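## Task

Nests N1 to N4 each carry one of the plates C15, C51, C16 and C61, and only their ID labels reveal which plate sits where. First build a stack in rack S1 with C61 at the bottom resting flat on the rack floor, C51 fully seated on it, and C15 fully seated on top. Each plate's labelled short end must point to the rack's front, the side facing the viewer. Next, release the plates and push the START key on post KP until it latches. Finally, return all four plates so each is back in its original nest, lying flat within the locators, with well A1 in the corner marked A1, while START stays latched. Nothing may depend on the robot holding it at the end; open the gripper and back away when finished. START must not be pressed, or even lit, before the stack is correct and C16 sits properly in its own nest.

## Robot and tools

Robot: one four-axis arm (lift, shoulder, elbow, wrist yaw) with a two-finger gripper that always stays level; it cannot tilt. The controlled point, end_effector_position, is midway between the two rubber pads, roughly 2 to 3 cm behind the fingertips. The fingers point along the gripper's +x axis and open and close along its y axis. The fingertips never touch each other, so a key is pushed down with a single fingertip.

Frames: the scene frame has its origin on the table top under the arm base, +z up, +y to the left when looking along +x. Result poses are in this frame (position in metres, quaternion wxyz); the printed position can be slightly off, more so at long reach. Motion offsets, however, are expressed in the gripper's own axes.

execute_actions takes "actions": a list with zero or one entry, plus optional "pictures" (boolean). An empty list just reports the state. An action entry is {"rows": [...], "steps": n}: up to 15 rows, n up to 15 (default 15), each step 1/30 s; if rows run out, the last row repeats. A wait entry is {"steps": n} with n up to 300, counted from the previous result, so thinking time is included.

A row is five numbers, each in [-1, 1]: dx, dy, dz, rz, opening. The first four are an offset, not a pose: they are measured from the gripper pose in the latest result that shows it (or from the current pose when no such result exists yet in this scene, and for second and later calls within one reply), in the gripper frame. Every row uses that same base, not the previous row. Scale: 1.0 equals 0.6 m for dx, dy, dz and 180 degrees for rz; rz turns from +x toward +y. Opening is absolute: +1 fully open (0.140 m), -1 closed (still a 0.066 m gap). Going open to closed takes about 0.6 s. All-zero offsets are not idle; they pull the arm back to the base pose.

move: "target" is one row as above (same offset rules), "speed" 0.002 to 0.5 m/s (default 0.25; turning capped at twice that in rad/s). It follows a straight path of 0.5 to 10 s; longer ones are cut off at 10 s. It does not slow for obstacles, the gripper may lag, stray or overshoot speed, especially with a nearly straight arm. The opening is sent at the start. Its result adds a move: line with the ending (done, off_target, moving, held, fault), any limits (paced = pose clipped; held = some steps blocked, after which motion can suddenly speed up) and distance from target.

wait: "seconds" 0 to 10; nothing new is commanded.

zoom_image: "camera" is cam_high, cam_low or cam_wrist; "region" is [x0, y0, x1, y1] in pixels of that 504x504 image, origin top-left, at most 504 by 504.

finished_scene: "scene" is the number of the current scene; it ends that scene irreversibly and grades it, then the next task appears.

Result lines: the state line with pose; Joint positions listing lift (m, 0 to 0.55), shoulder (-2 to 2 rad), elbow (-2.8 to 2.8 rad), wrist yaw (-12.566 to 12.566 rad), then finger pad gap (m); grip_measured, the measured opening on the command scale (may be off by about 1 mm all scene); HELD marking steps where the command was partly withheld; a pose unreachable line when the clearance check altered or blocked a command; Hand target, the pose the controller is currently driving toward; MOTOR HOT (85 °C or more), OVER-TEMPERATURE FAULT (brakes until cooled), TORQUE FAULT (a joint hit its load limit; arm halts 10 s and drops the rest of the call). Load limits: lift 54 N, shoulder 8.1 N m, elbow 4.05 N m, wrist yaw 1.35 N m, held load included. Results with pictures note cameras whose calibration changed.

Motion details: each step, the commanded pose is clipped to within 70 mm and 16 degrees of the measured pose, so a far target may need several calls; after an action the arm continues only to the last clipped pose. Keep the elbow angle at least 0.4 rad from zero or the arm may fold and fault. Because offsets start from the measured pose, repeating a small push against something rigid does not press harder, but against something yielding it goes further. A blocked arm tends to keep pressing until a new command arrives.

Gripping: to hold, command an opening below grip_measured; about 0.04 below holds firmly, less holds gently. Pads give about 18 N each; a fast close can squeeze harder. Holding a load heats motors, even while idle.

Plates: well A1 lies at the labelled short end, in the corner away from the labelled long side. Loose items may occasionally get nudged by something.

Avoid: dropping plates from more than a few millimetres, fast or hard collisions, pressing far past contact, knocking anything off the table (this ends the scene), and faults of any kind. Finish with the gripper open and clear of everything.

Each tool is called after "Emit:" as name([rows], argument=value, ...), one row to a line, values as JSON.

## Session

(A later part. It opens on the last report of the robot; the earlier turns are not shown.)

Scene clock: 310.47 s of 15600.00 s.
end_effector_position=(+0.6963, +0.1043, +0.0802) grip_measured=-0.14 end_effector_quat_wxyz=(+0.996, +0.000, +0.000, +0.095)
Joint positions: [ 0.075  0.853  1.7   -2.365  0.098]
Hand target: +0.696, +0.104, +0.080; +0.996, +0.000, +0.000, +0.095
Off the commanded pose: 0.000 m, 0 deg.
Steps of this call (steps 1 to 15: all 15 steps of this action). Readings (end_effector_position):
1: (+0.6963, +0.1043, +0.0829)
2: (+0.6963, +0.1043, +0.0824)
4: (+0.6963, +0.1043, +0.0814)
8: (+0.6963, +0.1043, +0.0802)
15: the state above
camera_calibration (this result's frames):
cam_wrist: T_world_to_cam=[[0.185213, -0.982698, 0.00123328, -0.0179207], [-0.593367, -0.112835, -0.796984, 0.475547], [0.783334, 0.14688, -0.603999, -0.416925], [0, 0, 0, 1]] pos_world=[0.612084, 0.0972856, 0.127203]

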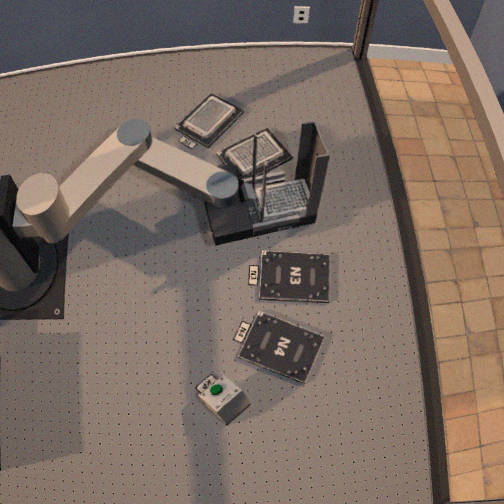

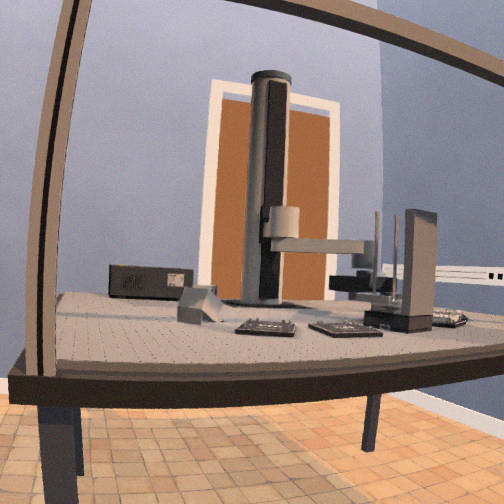

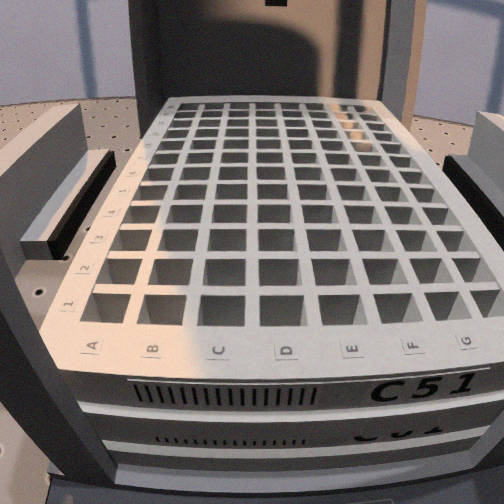

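Emit:
move(target=[-0.19,0,0,0,0], speed=0.35)

Emit:
move(target=[-0.00125,0.24475,-0.0092,0.1067,-0.3], speed=0.35)

Emit:
move(target=[0.1167,0,0,0,0], speed=0.3)

Emit:
zoom_image(camera="cam_wrist", region=[200, 310, 320, 410])

Emit:
zoom_image(camera="cam_wrist", region=[210, 150, 310, 210])

Scene clock: 329.17 s of 15600.00 s.
end_effector_position=(+0.5843, +0.0828, +0.0802) grip_measured=+0.00 end_effector_quat_wxyz=(+0.996, +0.000, +0.000, +0.094)
Joint positions: [ 0.075  1.095  1.117 -2.023  0.103]
Hand target: +0.584, +0.083, +0.080; +0.996, +0.000, +0.000, +0.095
Off the commanded pose: 0.000 m, 0 deg.
After step 90, 14.90 s passed at rest.
move: done
camera_calibration (this result's frames):
cam_wrist: T_world_to_cam=[[0.184811, -0.982773, 0.00123328, -0.0180002], [-0.593413, -0.112592, -0.796984, 0.406672], [0.783394, 0.14656, -0.603999, -0.326067], [0, 0, 0, 1]] pos_world=[0.50009, 0.0758861, 0.127189]

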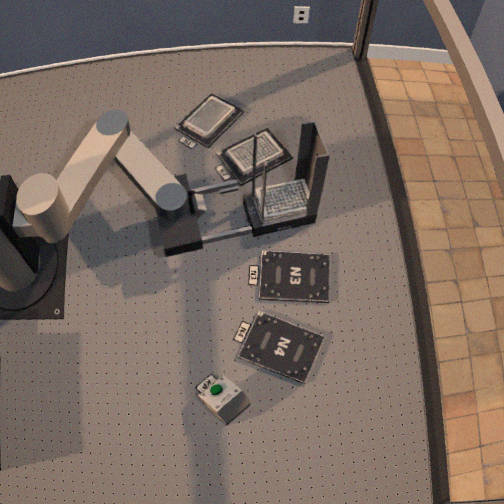

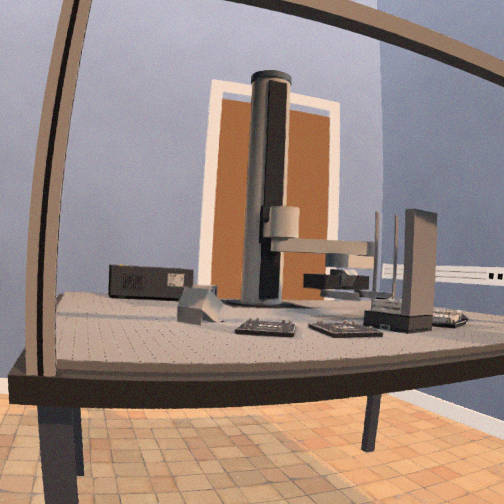

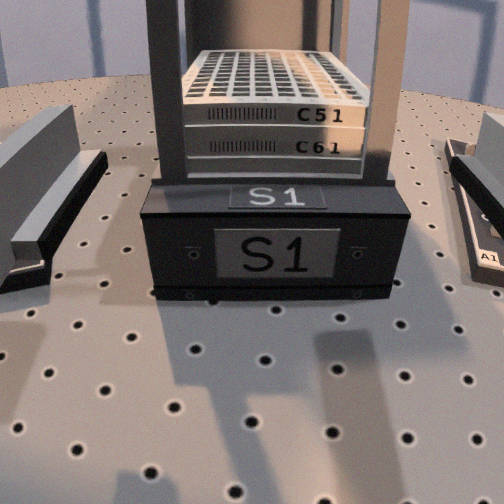

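Scene clock: 330.03 s of 15600.00 s.
end_effector_position=(+0.5559, +0.2272, +0.0747) grip_measured=-0.30 end_effector_quat_wxyz=(+0.966, +0.000, +0.000, +0.260)
Joint positions: [ 0.07   1.388  1.238 -2.101  0.092]
Hand target: +0.556, +0.227, +0.075; +0.966, +0.000, +0.000, +0.259
Off the commanded pose: 0.000 m, 0 deg.
move: done
camera_calibration (this result's frames):
cam_wrist: T_world_to_cam=[[0.498598, -0.866832, 0.00123328, -0.0716888], [-0.523077, -0.302005, -0.796984, 0.405627], [0.691224, 0.39673, -0.603999, -0.333915], [0, 0, 0, 1]] pos_world=[0.478728, 0.192833, 0.121682]

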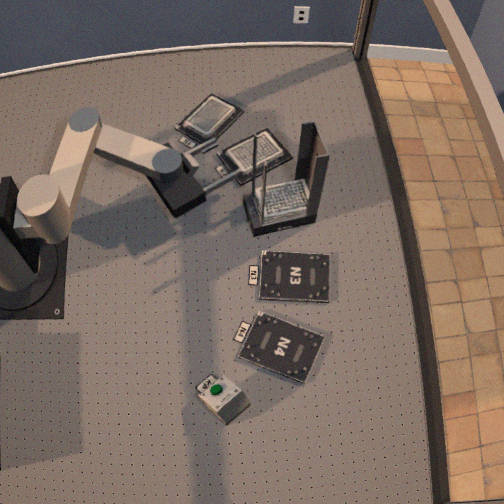

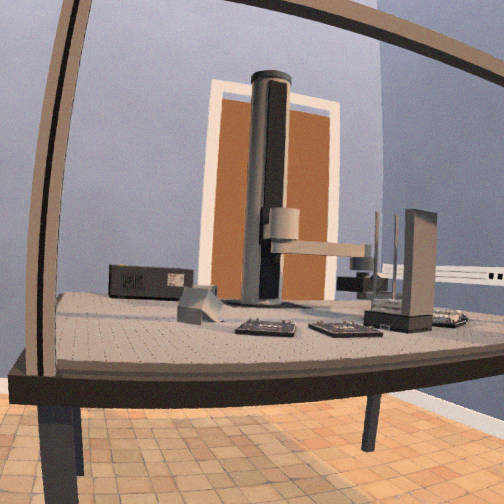

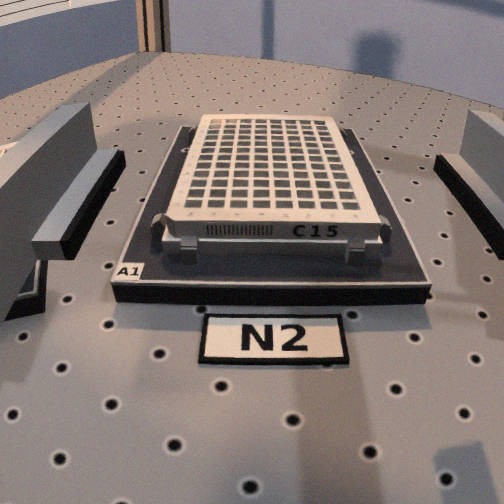

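Scene clock: 330.77 s of 15600.00 s.
end_effector_position=(+0.6165, +0.2623, +0.0747) grip_measured=+0.00 end_effector_quat_wxyz=(+0.966, +0.000, +0.000, +0.260)
Joint positions: [ 0.07   1.237  1.597 -2.309  0.103]
Hand target: +0.617, +0.262, +0.075; +0.966, +0.000, +0.000, +0.260
Off the commanded pose: 0.000 m, 0 deg.
move: done
camera_calibration (this result's frames):
cam_wrist: T_world_to_cam=[[0.499051, -0.866572, 0.00123328, -0.0717829], [-0.522919, -0.302278, -0.796984, 0.447913], [0.691017, 0.397091, -0.603999, -0.389698], [0, 0, 0, 1]] pos_world=[0.539333, 0.227935, 0.121691]

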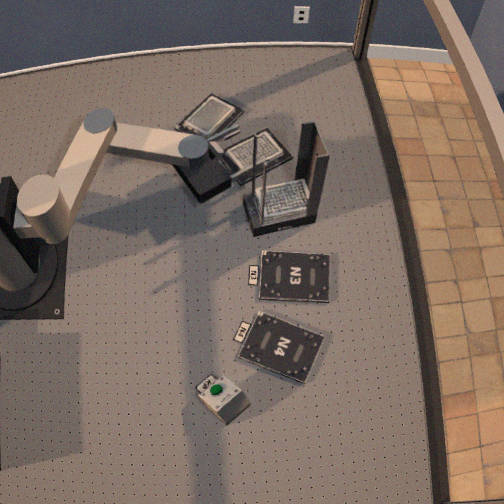

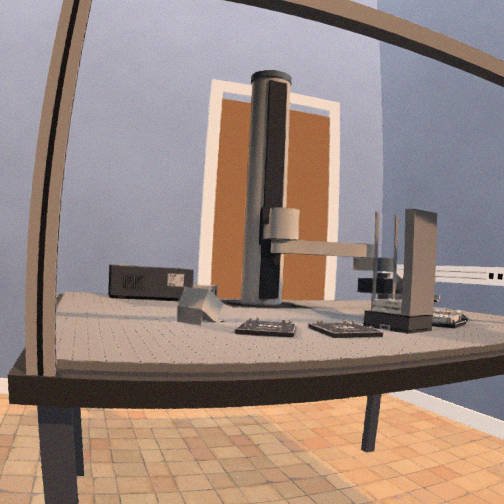

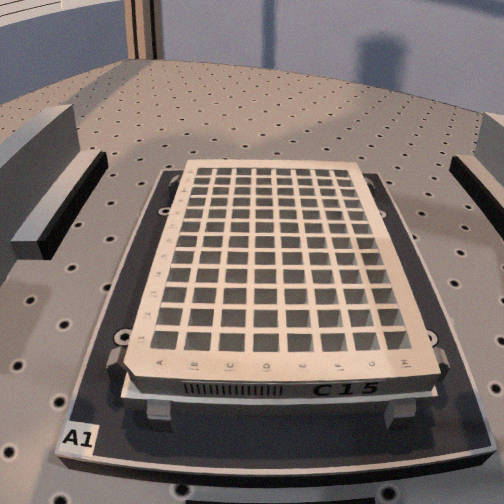

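Region (200, 310, 320, 410) of cam_wrist's 504x504 image, scaled by 4.200, with more detail than that image has.

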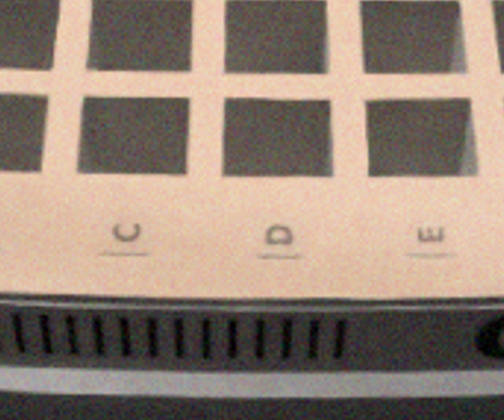

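Region (210, 150, 310, 210) of cam_wrist's 504x504 image, scaled by 5.040, with more detail than that image has; it fills the top 302 rows of this view, and the rest is white.

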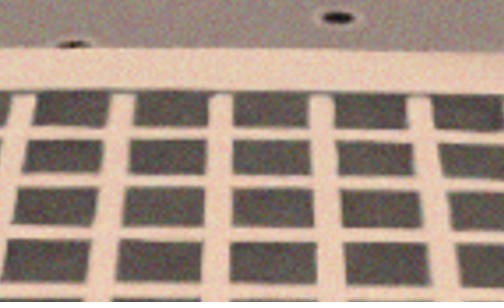

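Emit:
move(target=[0.04517,0.00033,-0.0672,-0.0053,0], speed=0.15)

Emit:
zoom_image(camera="cam_wrist", region=[190, 270, 330, 370])

Emit:
zoom_image(camera="cam_wrist", region=[210, 85, 310, 145])

Emit:
execute_actions([
  {"rows": [[0,0,0,0,-0.35],[0,0,0,0,-0.4],[0,0,0,0,-0.44],[0,0,0,0,-0.47],[0,0,0,0,-0.5],[0,0,0,0,-0.52],[0,0,0,0,-0.54],[0,0,0,0,-0.56],[0,0,0,0,-0.58],[0,0,0,0,-0.6]], "steps": 13},
], pictures=false)

Emit:
move(target=[0,0,0.481,0,-0.6], speed=0.4)

Emit:
move(target=[-0.0574,-0.2955,0,-0.1017,-0.6], speed=0.35)

Emit:
zoom_image(camera="cam_wrist", region=[190, 270, 330, 370])

Scene clock: 345.17 s of 15600.00 s.
end_effector_position=(+0.6398, +0.2762, +0.0343) grip_measured=+0.00 end_effector_quat_wxyz=(+0.968, +0.000, +0.000, +0.252)
Joint positions: [ 0.029  1.175  1.755 -2.42   0.103]
Hand target: +0.640, +0.276, +0.034; +0.968, +0.000, +0.000, +0.252
Off the commanded pose: 0.000 m, 0 deg.
After step 90, 10.67 s passed at rest.
move: done
camera_calibration (this result's frames):
cam_wrist: T_world_to_cam=[[0.485112, -0.874451, 0.00123328, -0.0602156], [-0.527692, -0.293867, -0.796984, 0.432844], [0.697286, 0.385976, -0.603999, -0.436622], [0, 0, 0, 1]] pos_world=[0.56207, 0.243069, 0.0813249]

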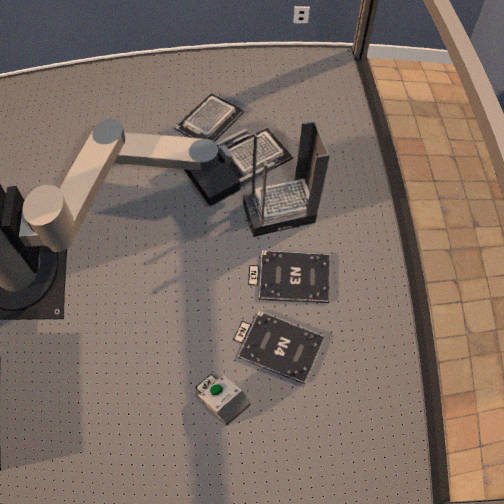

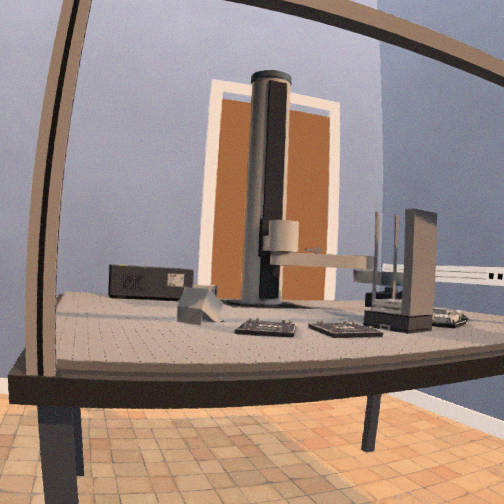

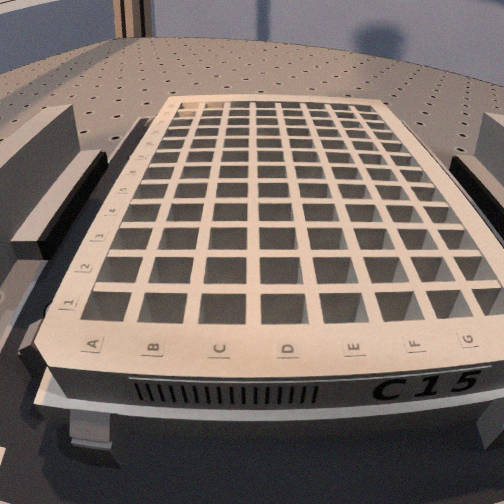

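Region (190, 270, 330, 370) of cam_wrist's 504x504 image, scaled by 3.600, with more detail than that image has; it fills the top 360 rows of this view, and the rest is white.

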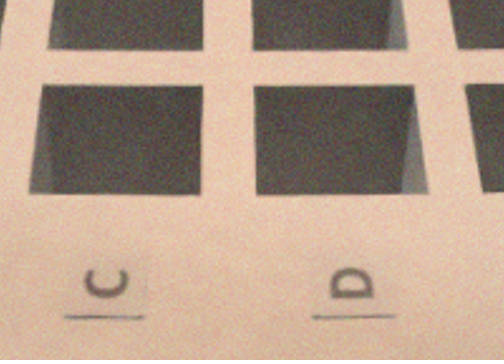

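Region (210, 85, 310, 145) of cam_wrist's 504x504 image, scaled by 5.040, with more detail than that image has; it fills the top 302 rows of this view, and the rest is white.

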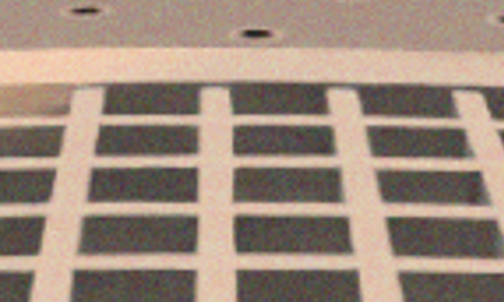

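Scene clock: 345.60 s of 15600.00 s.
end_effector_position=(+0.6398, +0.2762, +0.0343) grip_measured=-0.55 end_effector_quat_wxyz=(+0.968, +0.000, +0.000, +0.252)
Joint positions: [ 0.029  1.175  1.755 -2.42   0.082]
Hand target: +0.640, +0.276, +0.034; +0.968, +0.000, +0.000, +0.252
Off the commanded pose: 0.000 m, 0 deg.
Steps of this call (steps 1 to 13: all 13 steps of this action). Readings (end_effector_position):
1: (+0.6398, +0.2762, +0.0343)
2: (+0.6398, +0.2762, +0.0343)
4: (+0.6398, +0.2762, +0.0343)
8: (+0.6398, +0.2762, +0.0343)
13: the state above

Scene clock: 347.10 s of 15600.00 s.
end_effector_position=(+0.6398, +0.2762, +0.3230) grip_measured=-0.55 end_effector_quat_wxyz=(+0.968, +0.000, +0.000, +0.252)
Joint positions: [ 0.318  1.175  1.755 -2.42   0.082]
Hand target: +0.640, +0.276, +0.323; +0.968, +0.000, +0.000, +0.252
Off the commanded pose: 0.000 m, 0 deg.
move: done
camera_calibration (this result's frames):
cam_wrist: T_world_to_cam=[[0.485141, -0.874435, 0.00123328, -0.0605807], [-0.527682, -0.293885, -0.796984, 0.662882], [0.697273, 0.385999, -0.603999, -0.262288], [0, 0, 0, 1]] pos_world=[0.562067, 0.24308, 0.369959]

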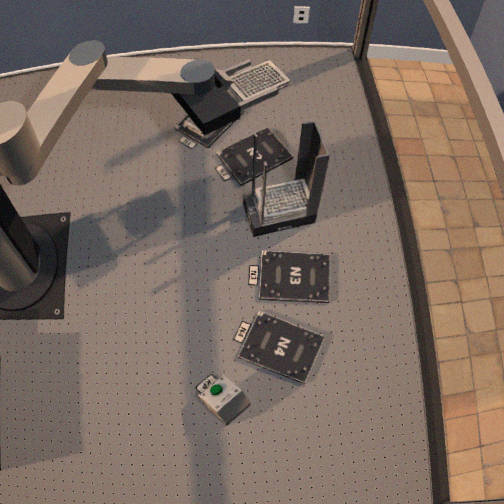

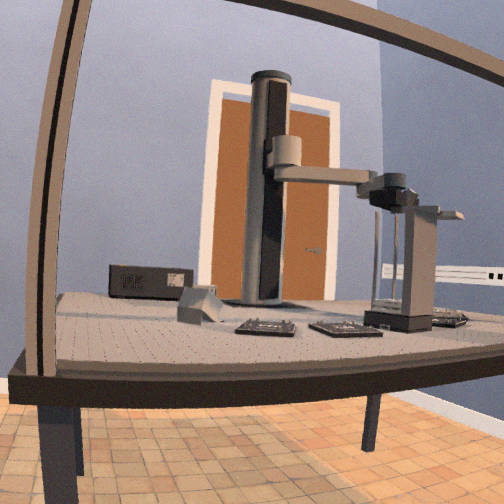

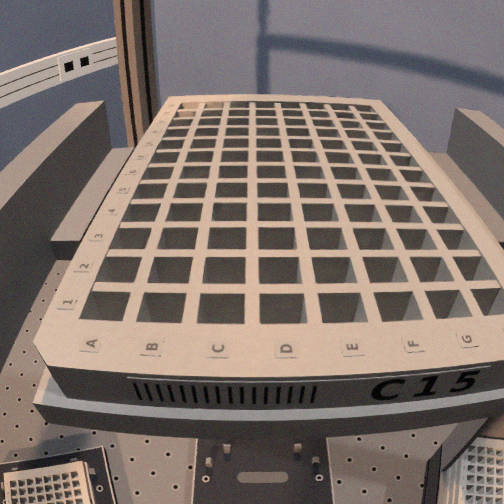

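Scene clock: 348.03 s of 15600.00 s.
end_effector_position=(+0.6962, +0.1044, +0.3230) grip_measured=-0.55 end_effector_quat_wxyz=(+0.995, +0.000, +0.000, +0.095)
Joint positions: [ 0.318  0.854  1.7   -2.364  0.082]
Hand target: +0.696, +0.105, +0.323; +0.995, +0.000, +0.000, +0.095
Off the commanded pose: 0.000 m, 0 deg.
move: done
camera_calibration (this result's frames):
cam_wrist: T_world_to_cam=[[0.18567, -0.982611, 0.00123328, -0.0183688], [-0.593315, -0.11311, -0.796984, 0.66896], [0.783265, 0.147244, -0.603999, -0.270225], [0, 0, 0, 1]] pos_world=[0.611972, 0.0974059, 0.369957]

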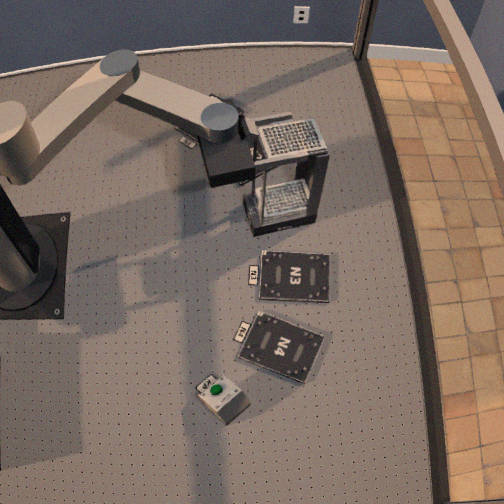

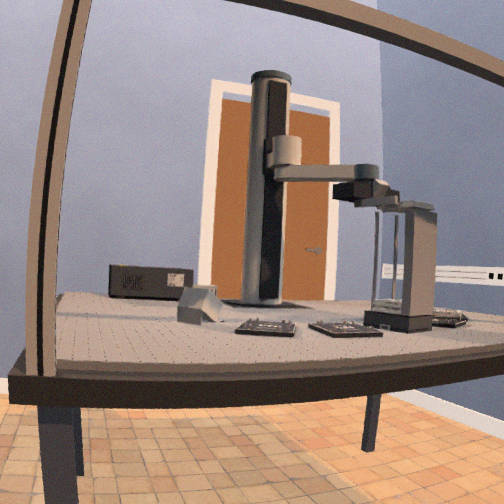

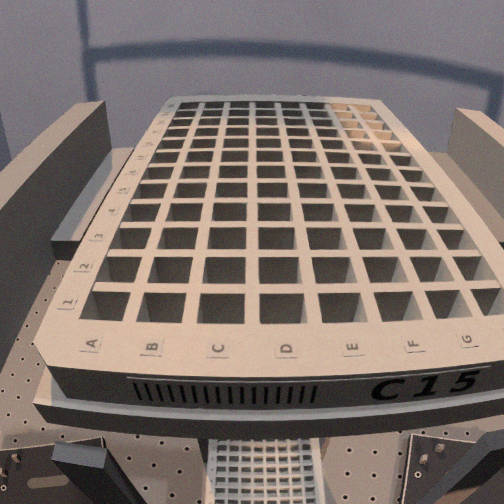

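Region (190, 270, 330, 370) of cam_wrist's 504x504 image, scaled by 3.600, with more detail than that image has; it fills the top 360 rows of this view, and the rest is white.

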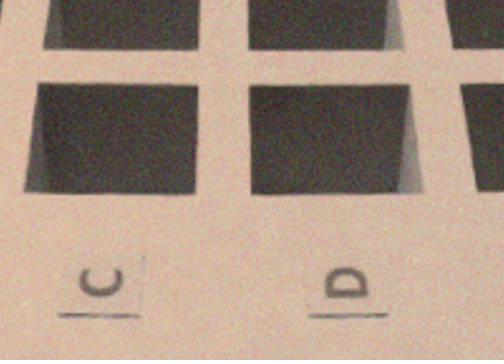

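Emit:
execute_actions([
  {"rows": [[0.0001,-0.0005,0,-0.0003,-0.6]], "steps": 4},
], pictures=false)

Emit:
move(target=[0,0,-0.3784,0,-0.6], speed=0.35)

Emit:
execute_actions([
  {"rows": [[0,0,-0.0008,0,-0.6],[0,0,-0.0016,0,-0.6],[0,0,-0.0024,0,-0.6],[0,0,-0.0032,0,-0.6],[0,0,-0.004,0,-0.6],[0,0,-0.0045,0,-0.6],[0,0,-0.0045,0,-0.6],[0,0,-0.0045,0,-0.57],[0,0,-0.0045,0,-0.55],[0,0,-0.0045,0,-0.53],[0,0,-0.0045,0,-0.5],[0,0,-0.0045,0,-0.3],[0,0,-0.0045,0,0]], "steps": 15},
])

Emit:
zoom_image(camera="cam_wrist", region=[190, 270, 330, 370])

Emit:
zoom_image(camera="cam_wrist", region=[210, 85, 310, 145])

Emit:
move(target=[-0.19,0,0,0,0], speed=0.35)

Emit:
zoom_image(camera="cam_wrist", region=[140, 40, 410, 240])

Emit:
move(target=[-0.35272,-0.60165,0.028,-0.36567,-1], speed=0.45)

Scene clock: 367.10 s of 15600.00 s.
end_effector_position=(+0.6963, +0.1042, +0.3230) grip_measured=-0.55 end_effector_quat_wxyz=(+0.996, +0.000, +0.000, +0.094)
Joint positions: [ 0.318  0.853  1.7   -2.364  0.082]
Hand target: +0.696, +0.104, +0.323; +0.996, +0.000, +0.000, +0.094
Off the commanded pose: 0.000 m, 0 deg.
Steps of this call (steps 1 to 90: nothing new was sent; then 15.93 s passed at rest; steps 91 to 94: all 4 steps of this action). Readings (end_effector_position):
91: (+0.6962, +0.1045, +0.3230)
92: (+0.6963, +0.1042, +0.3230)
94: the state above

Scene clock: 368.47 s of 15600.00 s.
end_effector_position=(+0.6963, +0.1042, +0.0959) grip_measured=-0.55 end_effector_quat_wxyz=(+0.996, +0.000, +0.000, +0.095)
Joint positions: [ 0.091  0.853  1.7   -2.364  0.082]
Hand target: +0.696, +0.104, +0.096; +0.996, +0.000, +0.000, +0.094
Off the commanded pose: 0.000 m, 0 deg.
move: done
camera_calibration (this result's frames):
cam_wrist: T_world_to_cam=[[0.185203, -0.9827, 0.00123328, -0.0179892], [-0.593368, -0.112828, -0.796984, 0.488005], [0.783335, 0.146872, -0.603999, -0.407443], [0, 0, 0, 1]] pos_world=[0.612063, 0.0972247, 0.142859]

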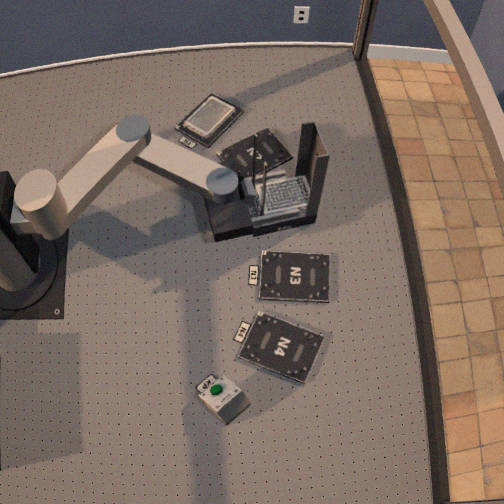

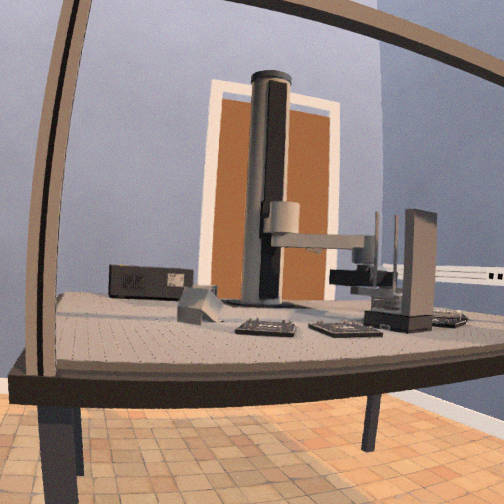

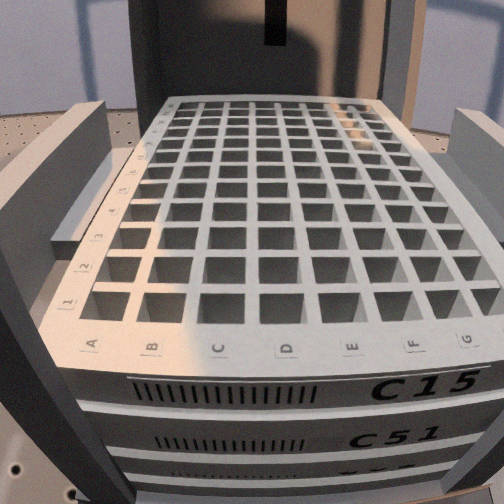

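Scene clock: 368.97 s of 15600.00 s.
end_effector_position=(+0.6963, +0.1042, +0.0931) grip_measured=-0.12 end_effector_quat_wxyz=(+0.996, +0.000, +0.000, +0.095)
Joint positions: [ 0.088  0.853  1.7   -2.364  0.098]
Hand target: +0.696, +0.104, +0.093; +0.996, +0.000, +0.000, +0.095
Off the commanded pose: 0.000 m, 0 deg.
Steps of this call (steps 1 to 15: all 15 steps of this action). Readings (end_effector_position):
1: (+0.6963, +0.1042, +0.0958)
2: (+0.6963, +0.1042, +0.0953)
4: (+0.6963, +0.1042, +0.0943)
8: (+0.6963, +0.1042, +0.0931)
15: the state above
camera_calibration (this result's frames):
cam_wrist: T_world_to_cam=[[0.185205, -0.982699, 0.00123328, -0.0179865], [-0.593368, -0.11283, -0.796984, 0.485829], [0.783335, 0.146874, -0.603999, -0.409093], [0, 0, 0, 1]] pos_world=[0.612064, 0.0972258, 0.140128]

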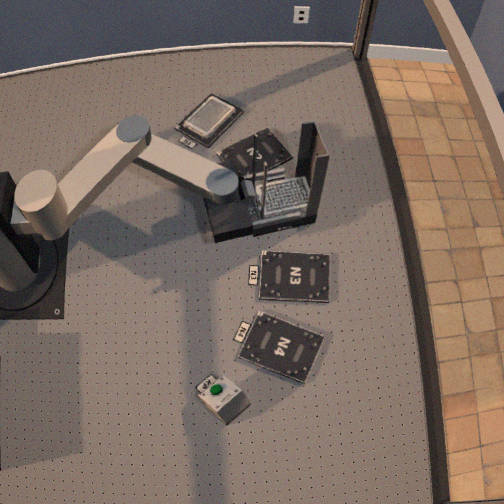

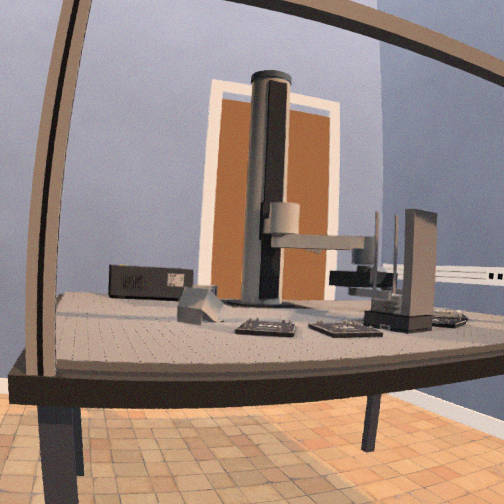

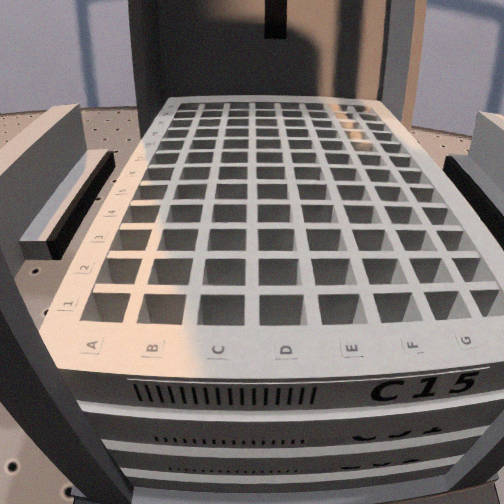

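Region (190, 270, 330, 370) of cam_wrist's 504x504 image, scaled by 3.600, with more detail than that image has; it fills the top 360 rows of this view, and the rest is white.

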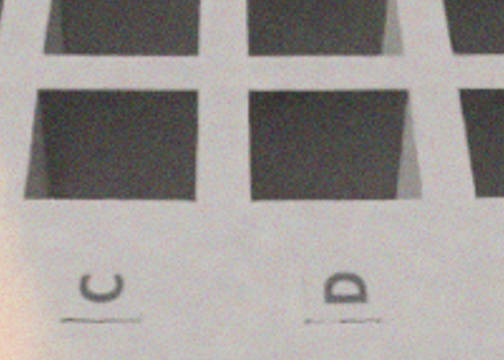

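Region (210, 85, 310, 145) of cam_wrist's 504x504 image, scaled by 5.040, with more detail than that image has; it fills the top 302 rows of this view, and the rest is white.

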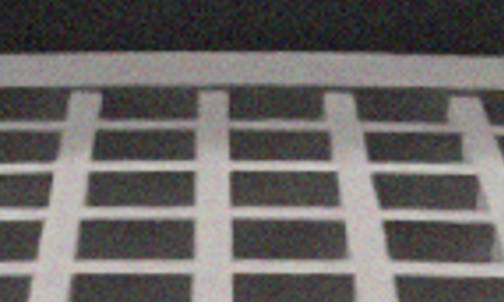

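Scene clock: 370.03 s of 15600.00 s.
end_effector_position=(+0.5843, +0.0828, +0.0931) grip_measured=+0.00 end_effector_quat_wxyz=(+0.996, +0.000, +0.000, +0.094)
Joint positions: [ 0.088  1.095  1.117 -2.023  0.103]
Hand target: +0.584, +0.083, +0.093; +0.996, +0.000, +0.000, +0.095
Off the commanded pose: 0.000 m, 0 deg.
move: done
camera_calibration (this result's frames):
cam_wrist: T_world_to_cam=[[0.184803, -0.982775, 0.00123328, -0.0180658], [-0.593414, -0.112587, -0.796984, 0.416954], [0.783395, 0.146553, -0.603999, -0.318236], [0, 0, 0, 1]] pos_world=[0.500069, 0.0758272, 0.140114]

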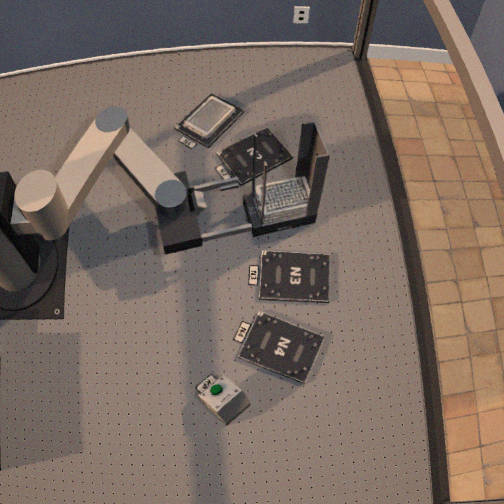

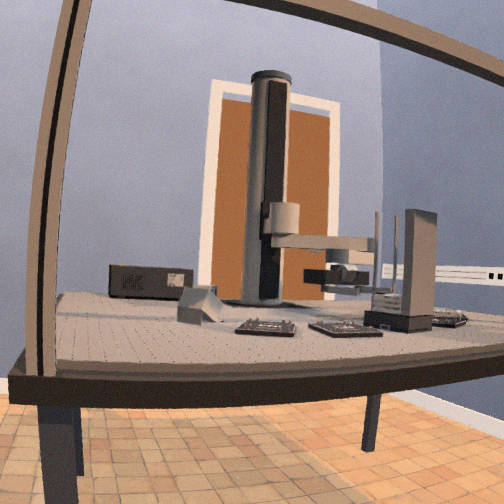

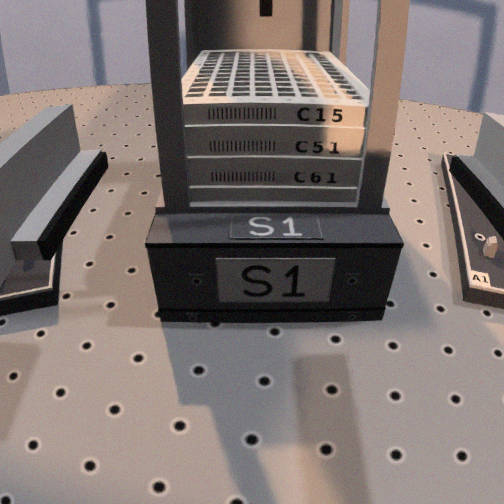

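Region (140, 40, 410, 240) of cam_wrist's 504x504 image, scaled by 1.867, with more detail than that image has; it fills the top 373 rows of this view, and the rest is white.

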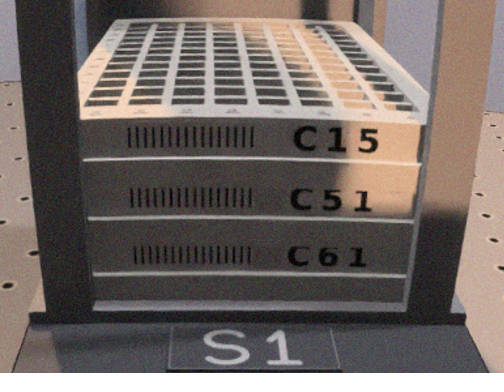

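Scene clock: 371.80 s of 15600.00 s.
end_effector_position=(+0.4441, -0.3116, +0.1099) grip_measured=-0.99 end_effector_quat_wxyz=(+0.887, +0.000, +0.000, -0.462)
Joint positions: [ 0.105  0.091  1.095 -2.146  0.066]
Hand target: +0.444, -0.312, +0.110; +0.887, +0.000, +0.000, -0.462
Off the commanded pose: 0.000 m, 0 deg.
move: done
camera_calibration (this result's frames):
cam_wrist: T_world_to_cam=[[-0.820742, -0.571298, 0.00123328, 0.194998], [-0.345871, 0.495166, -0.796984, 0.382155], [0.454705, -0.654544, -0.603999, -0.244116], [0, 0, 0, 1]] pos_world=[0.40322, -0.237613, 0.156885]

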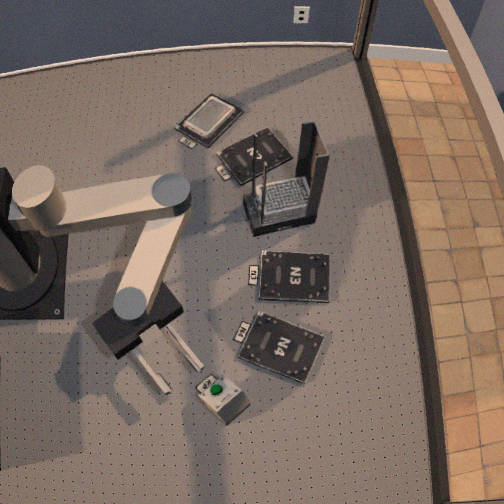

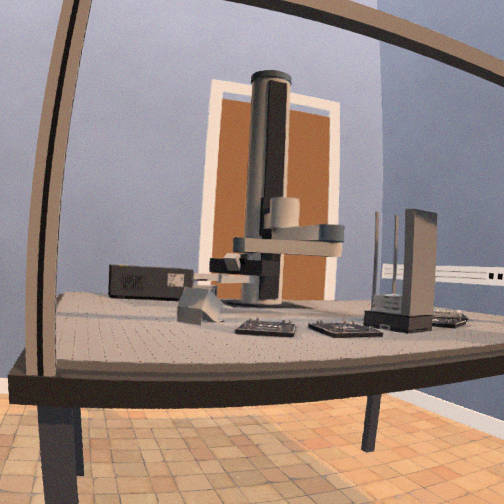

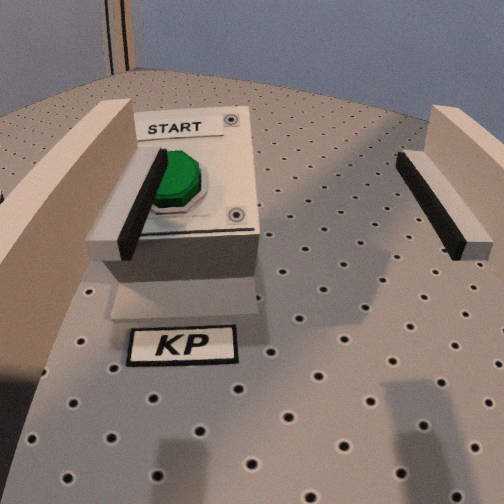

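Emit:
zoom_image(camera="cam_wrist", region=[110, 90, 280, 260])

Emit:
zoom_image(camera="cam_wrist", region=[90, 220, 280, 380])

Emit:
zoom_image(camera="cam_high", region=[170, 85, 250, 155])

Emit:
zoom_image(camera="cam_low", region=[160, 260, 260, 335])

Region (110, 90, 280, 260) of cam_wrist's 504x504 image, scaled by 2.965, with more detail than that image has.

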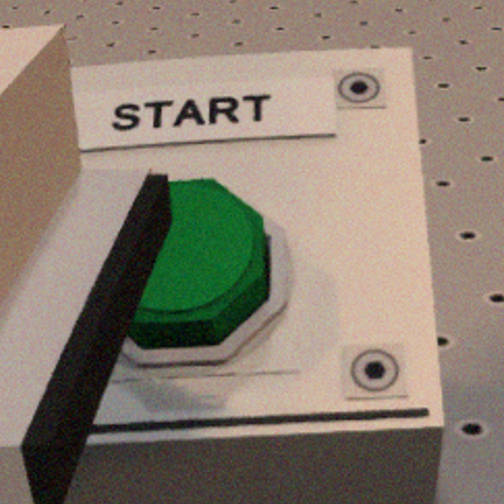

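Region (90, 220, 280, 380) of cam_wrist's 504x504 image, scaled by 2.653, with more detail than that image has; it fills the top 424 rows of this view, and the rest is white.

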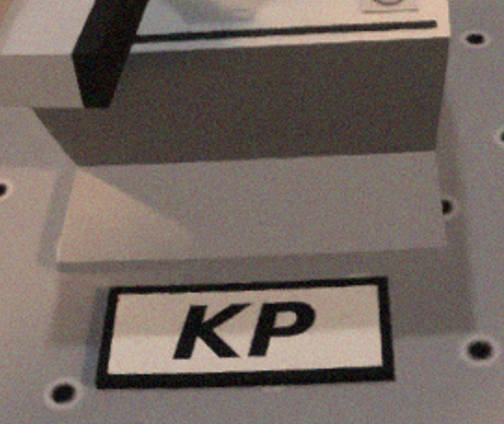

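Region (170, 85, 250, 155) of cam_high's 504x504 image, scaled by 6.300, with more detail than that image has; it fills the top 441 rows of this view, and the rest is white.

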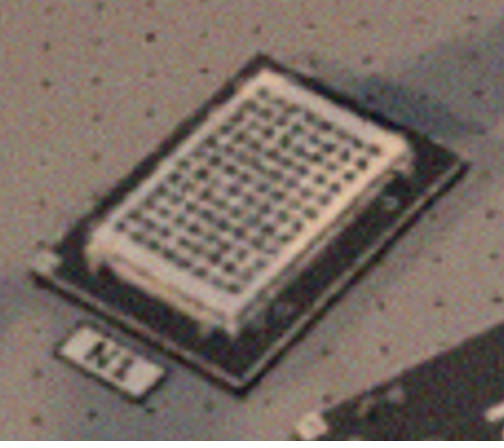

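Region (160, 260, 260, 335) of cam_low's 504x504 image, scaled by 5.040, with more detail than that image has; it fills the top 378 rows of this view, and the rest is white.

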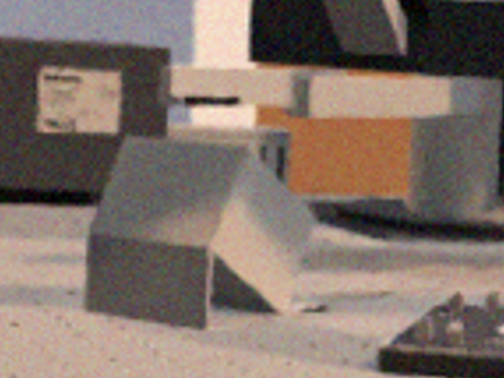

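Emit:
move(target=[0.07373,-0.0009,-0.034,0.0222,-1], speed=0.15)

Emit:
zoom_image(camera="cam_wrist", region=[60, 80, 260, 280])

Emit:
move(target=[0.00465,0,-0.00885,0,-1], speed=0.015)

Emit:
zoom_image(camera="cam_wrist", region=[60, 80, 260, 280])

Scene clock: 402.90 s of 15600.00 s.
end_effector_position=(+0.4690, -0.3481, +0.0894) grip_measured=-0.99 end_effector_quat_wxyz=(+0.903, +0.000, +0.000, -0.430)
Joint positions: [ 0.084 -0.04   1.297 -2.147  0.066]
Hand target: +0.469, -0.348, +0.089; +0.903, +0.000, +0.000, -0.430
Off the commanded pose: 0.000 m, 0 deg.
After step 90, 27.37 s passed at rest.
move: done
camera_calibration (this result's frames):
cam_wrist: T_world_to_cam=[[-0.778694, -0.627403, 0.00123328, 0.155353], [-0.379717, 0.469714, -0.796984, 0.399607], [0.499451, -0.621075, -0.603999, -0.301075], [0, 0, 0, 1]] pos_world=[0.423082, -0.277222, 0.136439]

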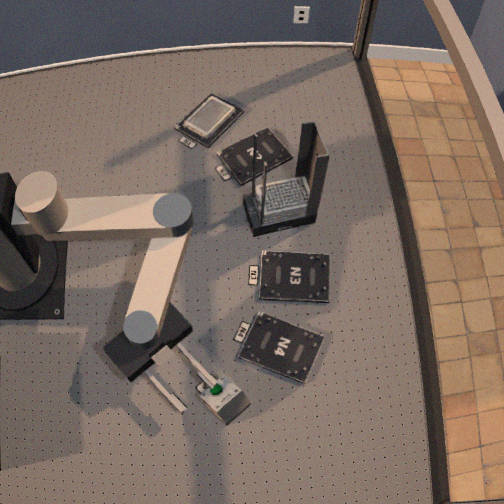

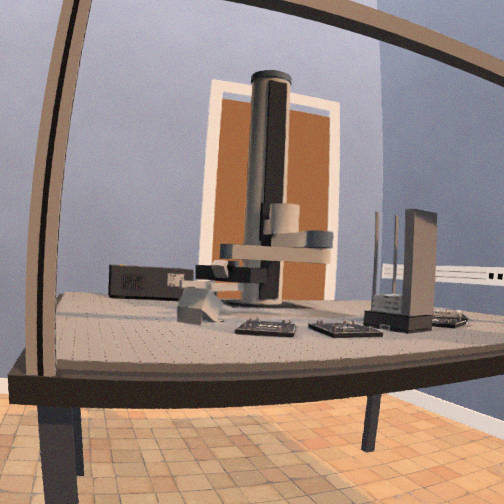

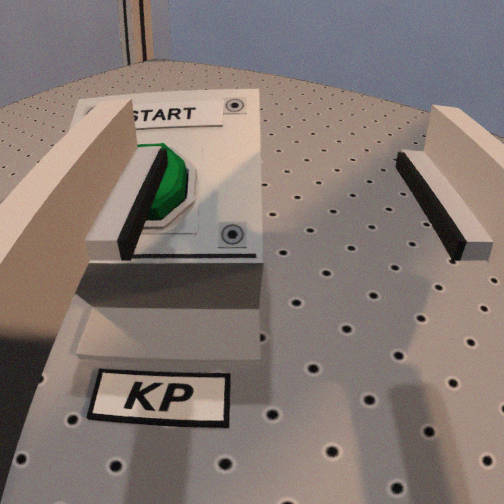

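Region (60, 80, 260, 280) of cam_wrist's 504x504 image, scaled by 2.520, with more detail than that image has.

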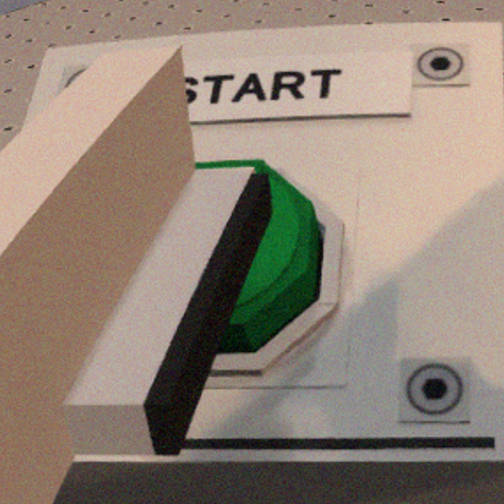

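Scene clock: 403.60 s of 15600.00 s.
end_effector_position=(+0.4709, -0.3502, +0.0841) grip_measured=-0.99 end_effector_quat_wxyz=(+0.903, +0.000, +0.000, -0.430)
Joint positions: [ 0.079 -0.045  1.311 -2.155  0.066]
Hand target: +0.471, -0.350, +0.084; +0.903, +0.000, +0.000, -0.430
Off the commanded pose: 0.000 m, 0 deg.
move: done
camera_calibration (this result's frames):
cam_wrist: T_world_to_cam=[[-0.778302, -0.627889, 0.00123328, 0.155167], [-0.38001, 0.469477, -0.796984, 0.397095], [0.499839, -0.620763, -0.603999, -0.306569], [0, 0, 0, 1]] pos_world=[0.424902, -0.279306, 0.131119]

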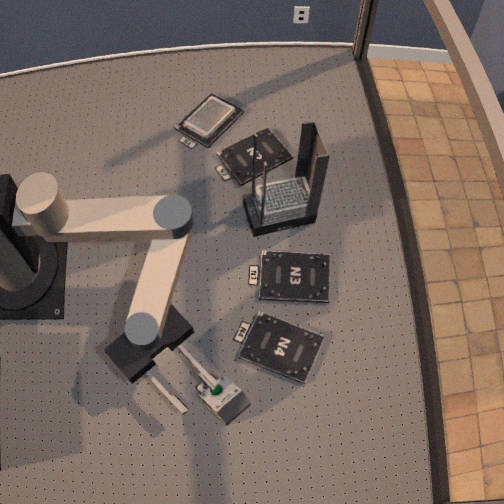

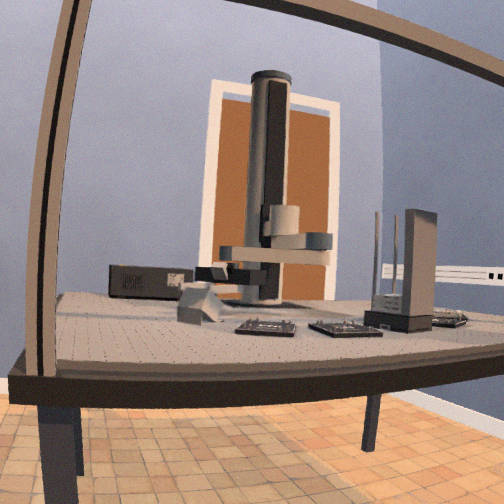

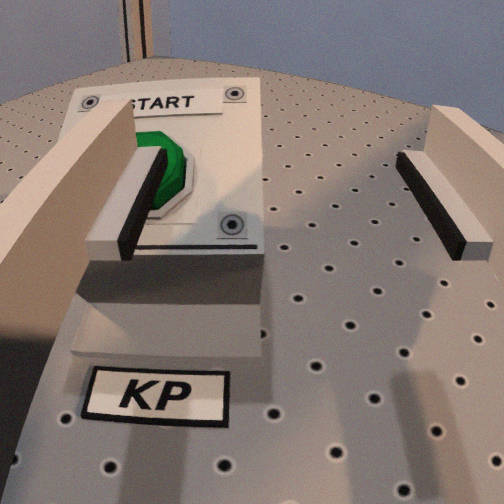

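Region (60, 80, 260, 280) of cam_wrist's 504x504 image, scaled by 2.520, with more detail than that image has.

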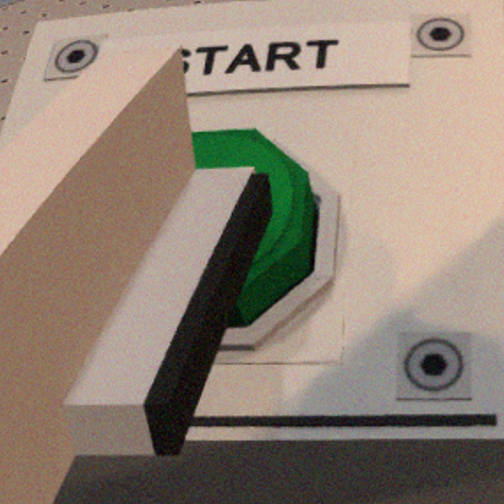

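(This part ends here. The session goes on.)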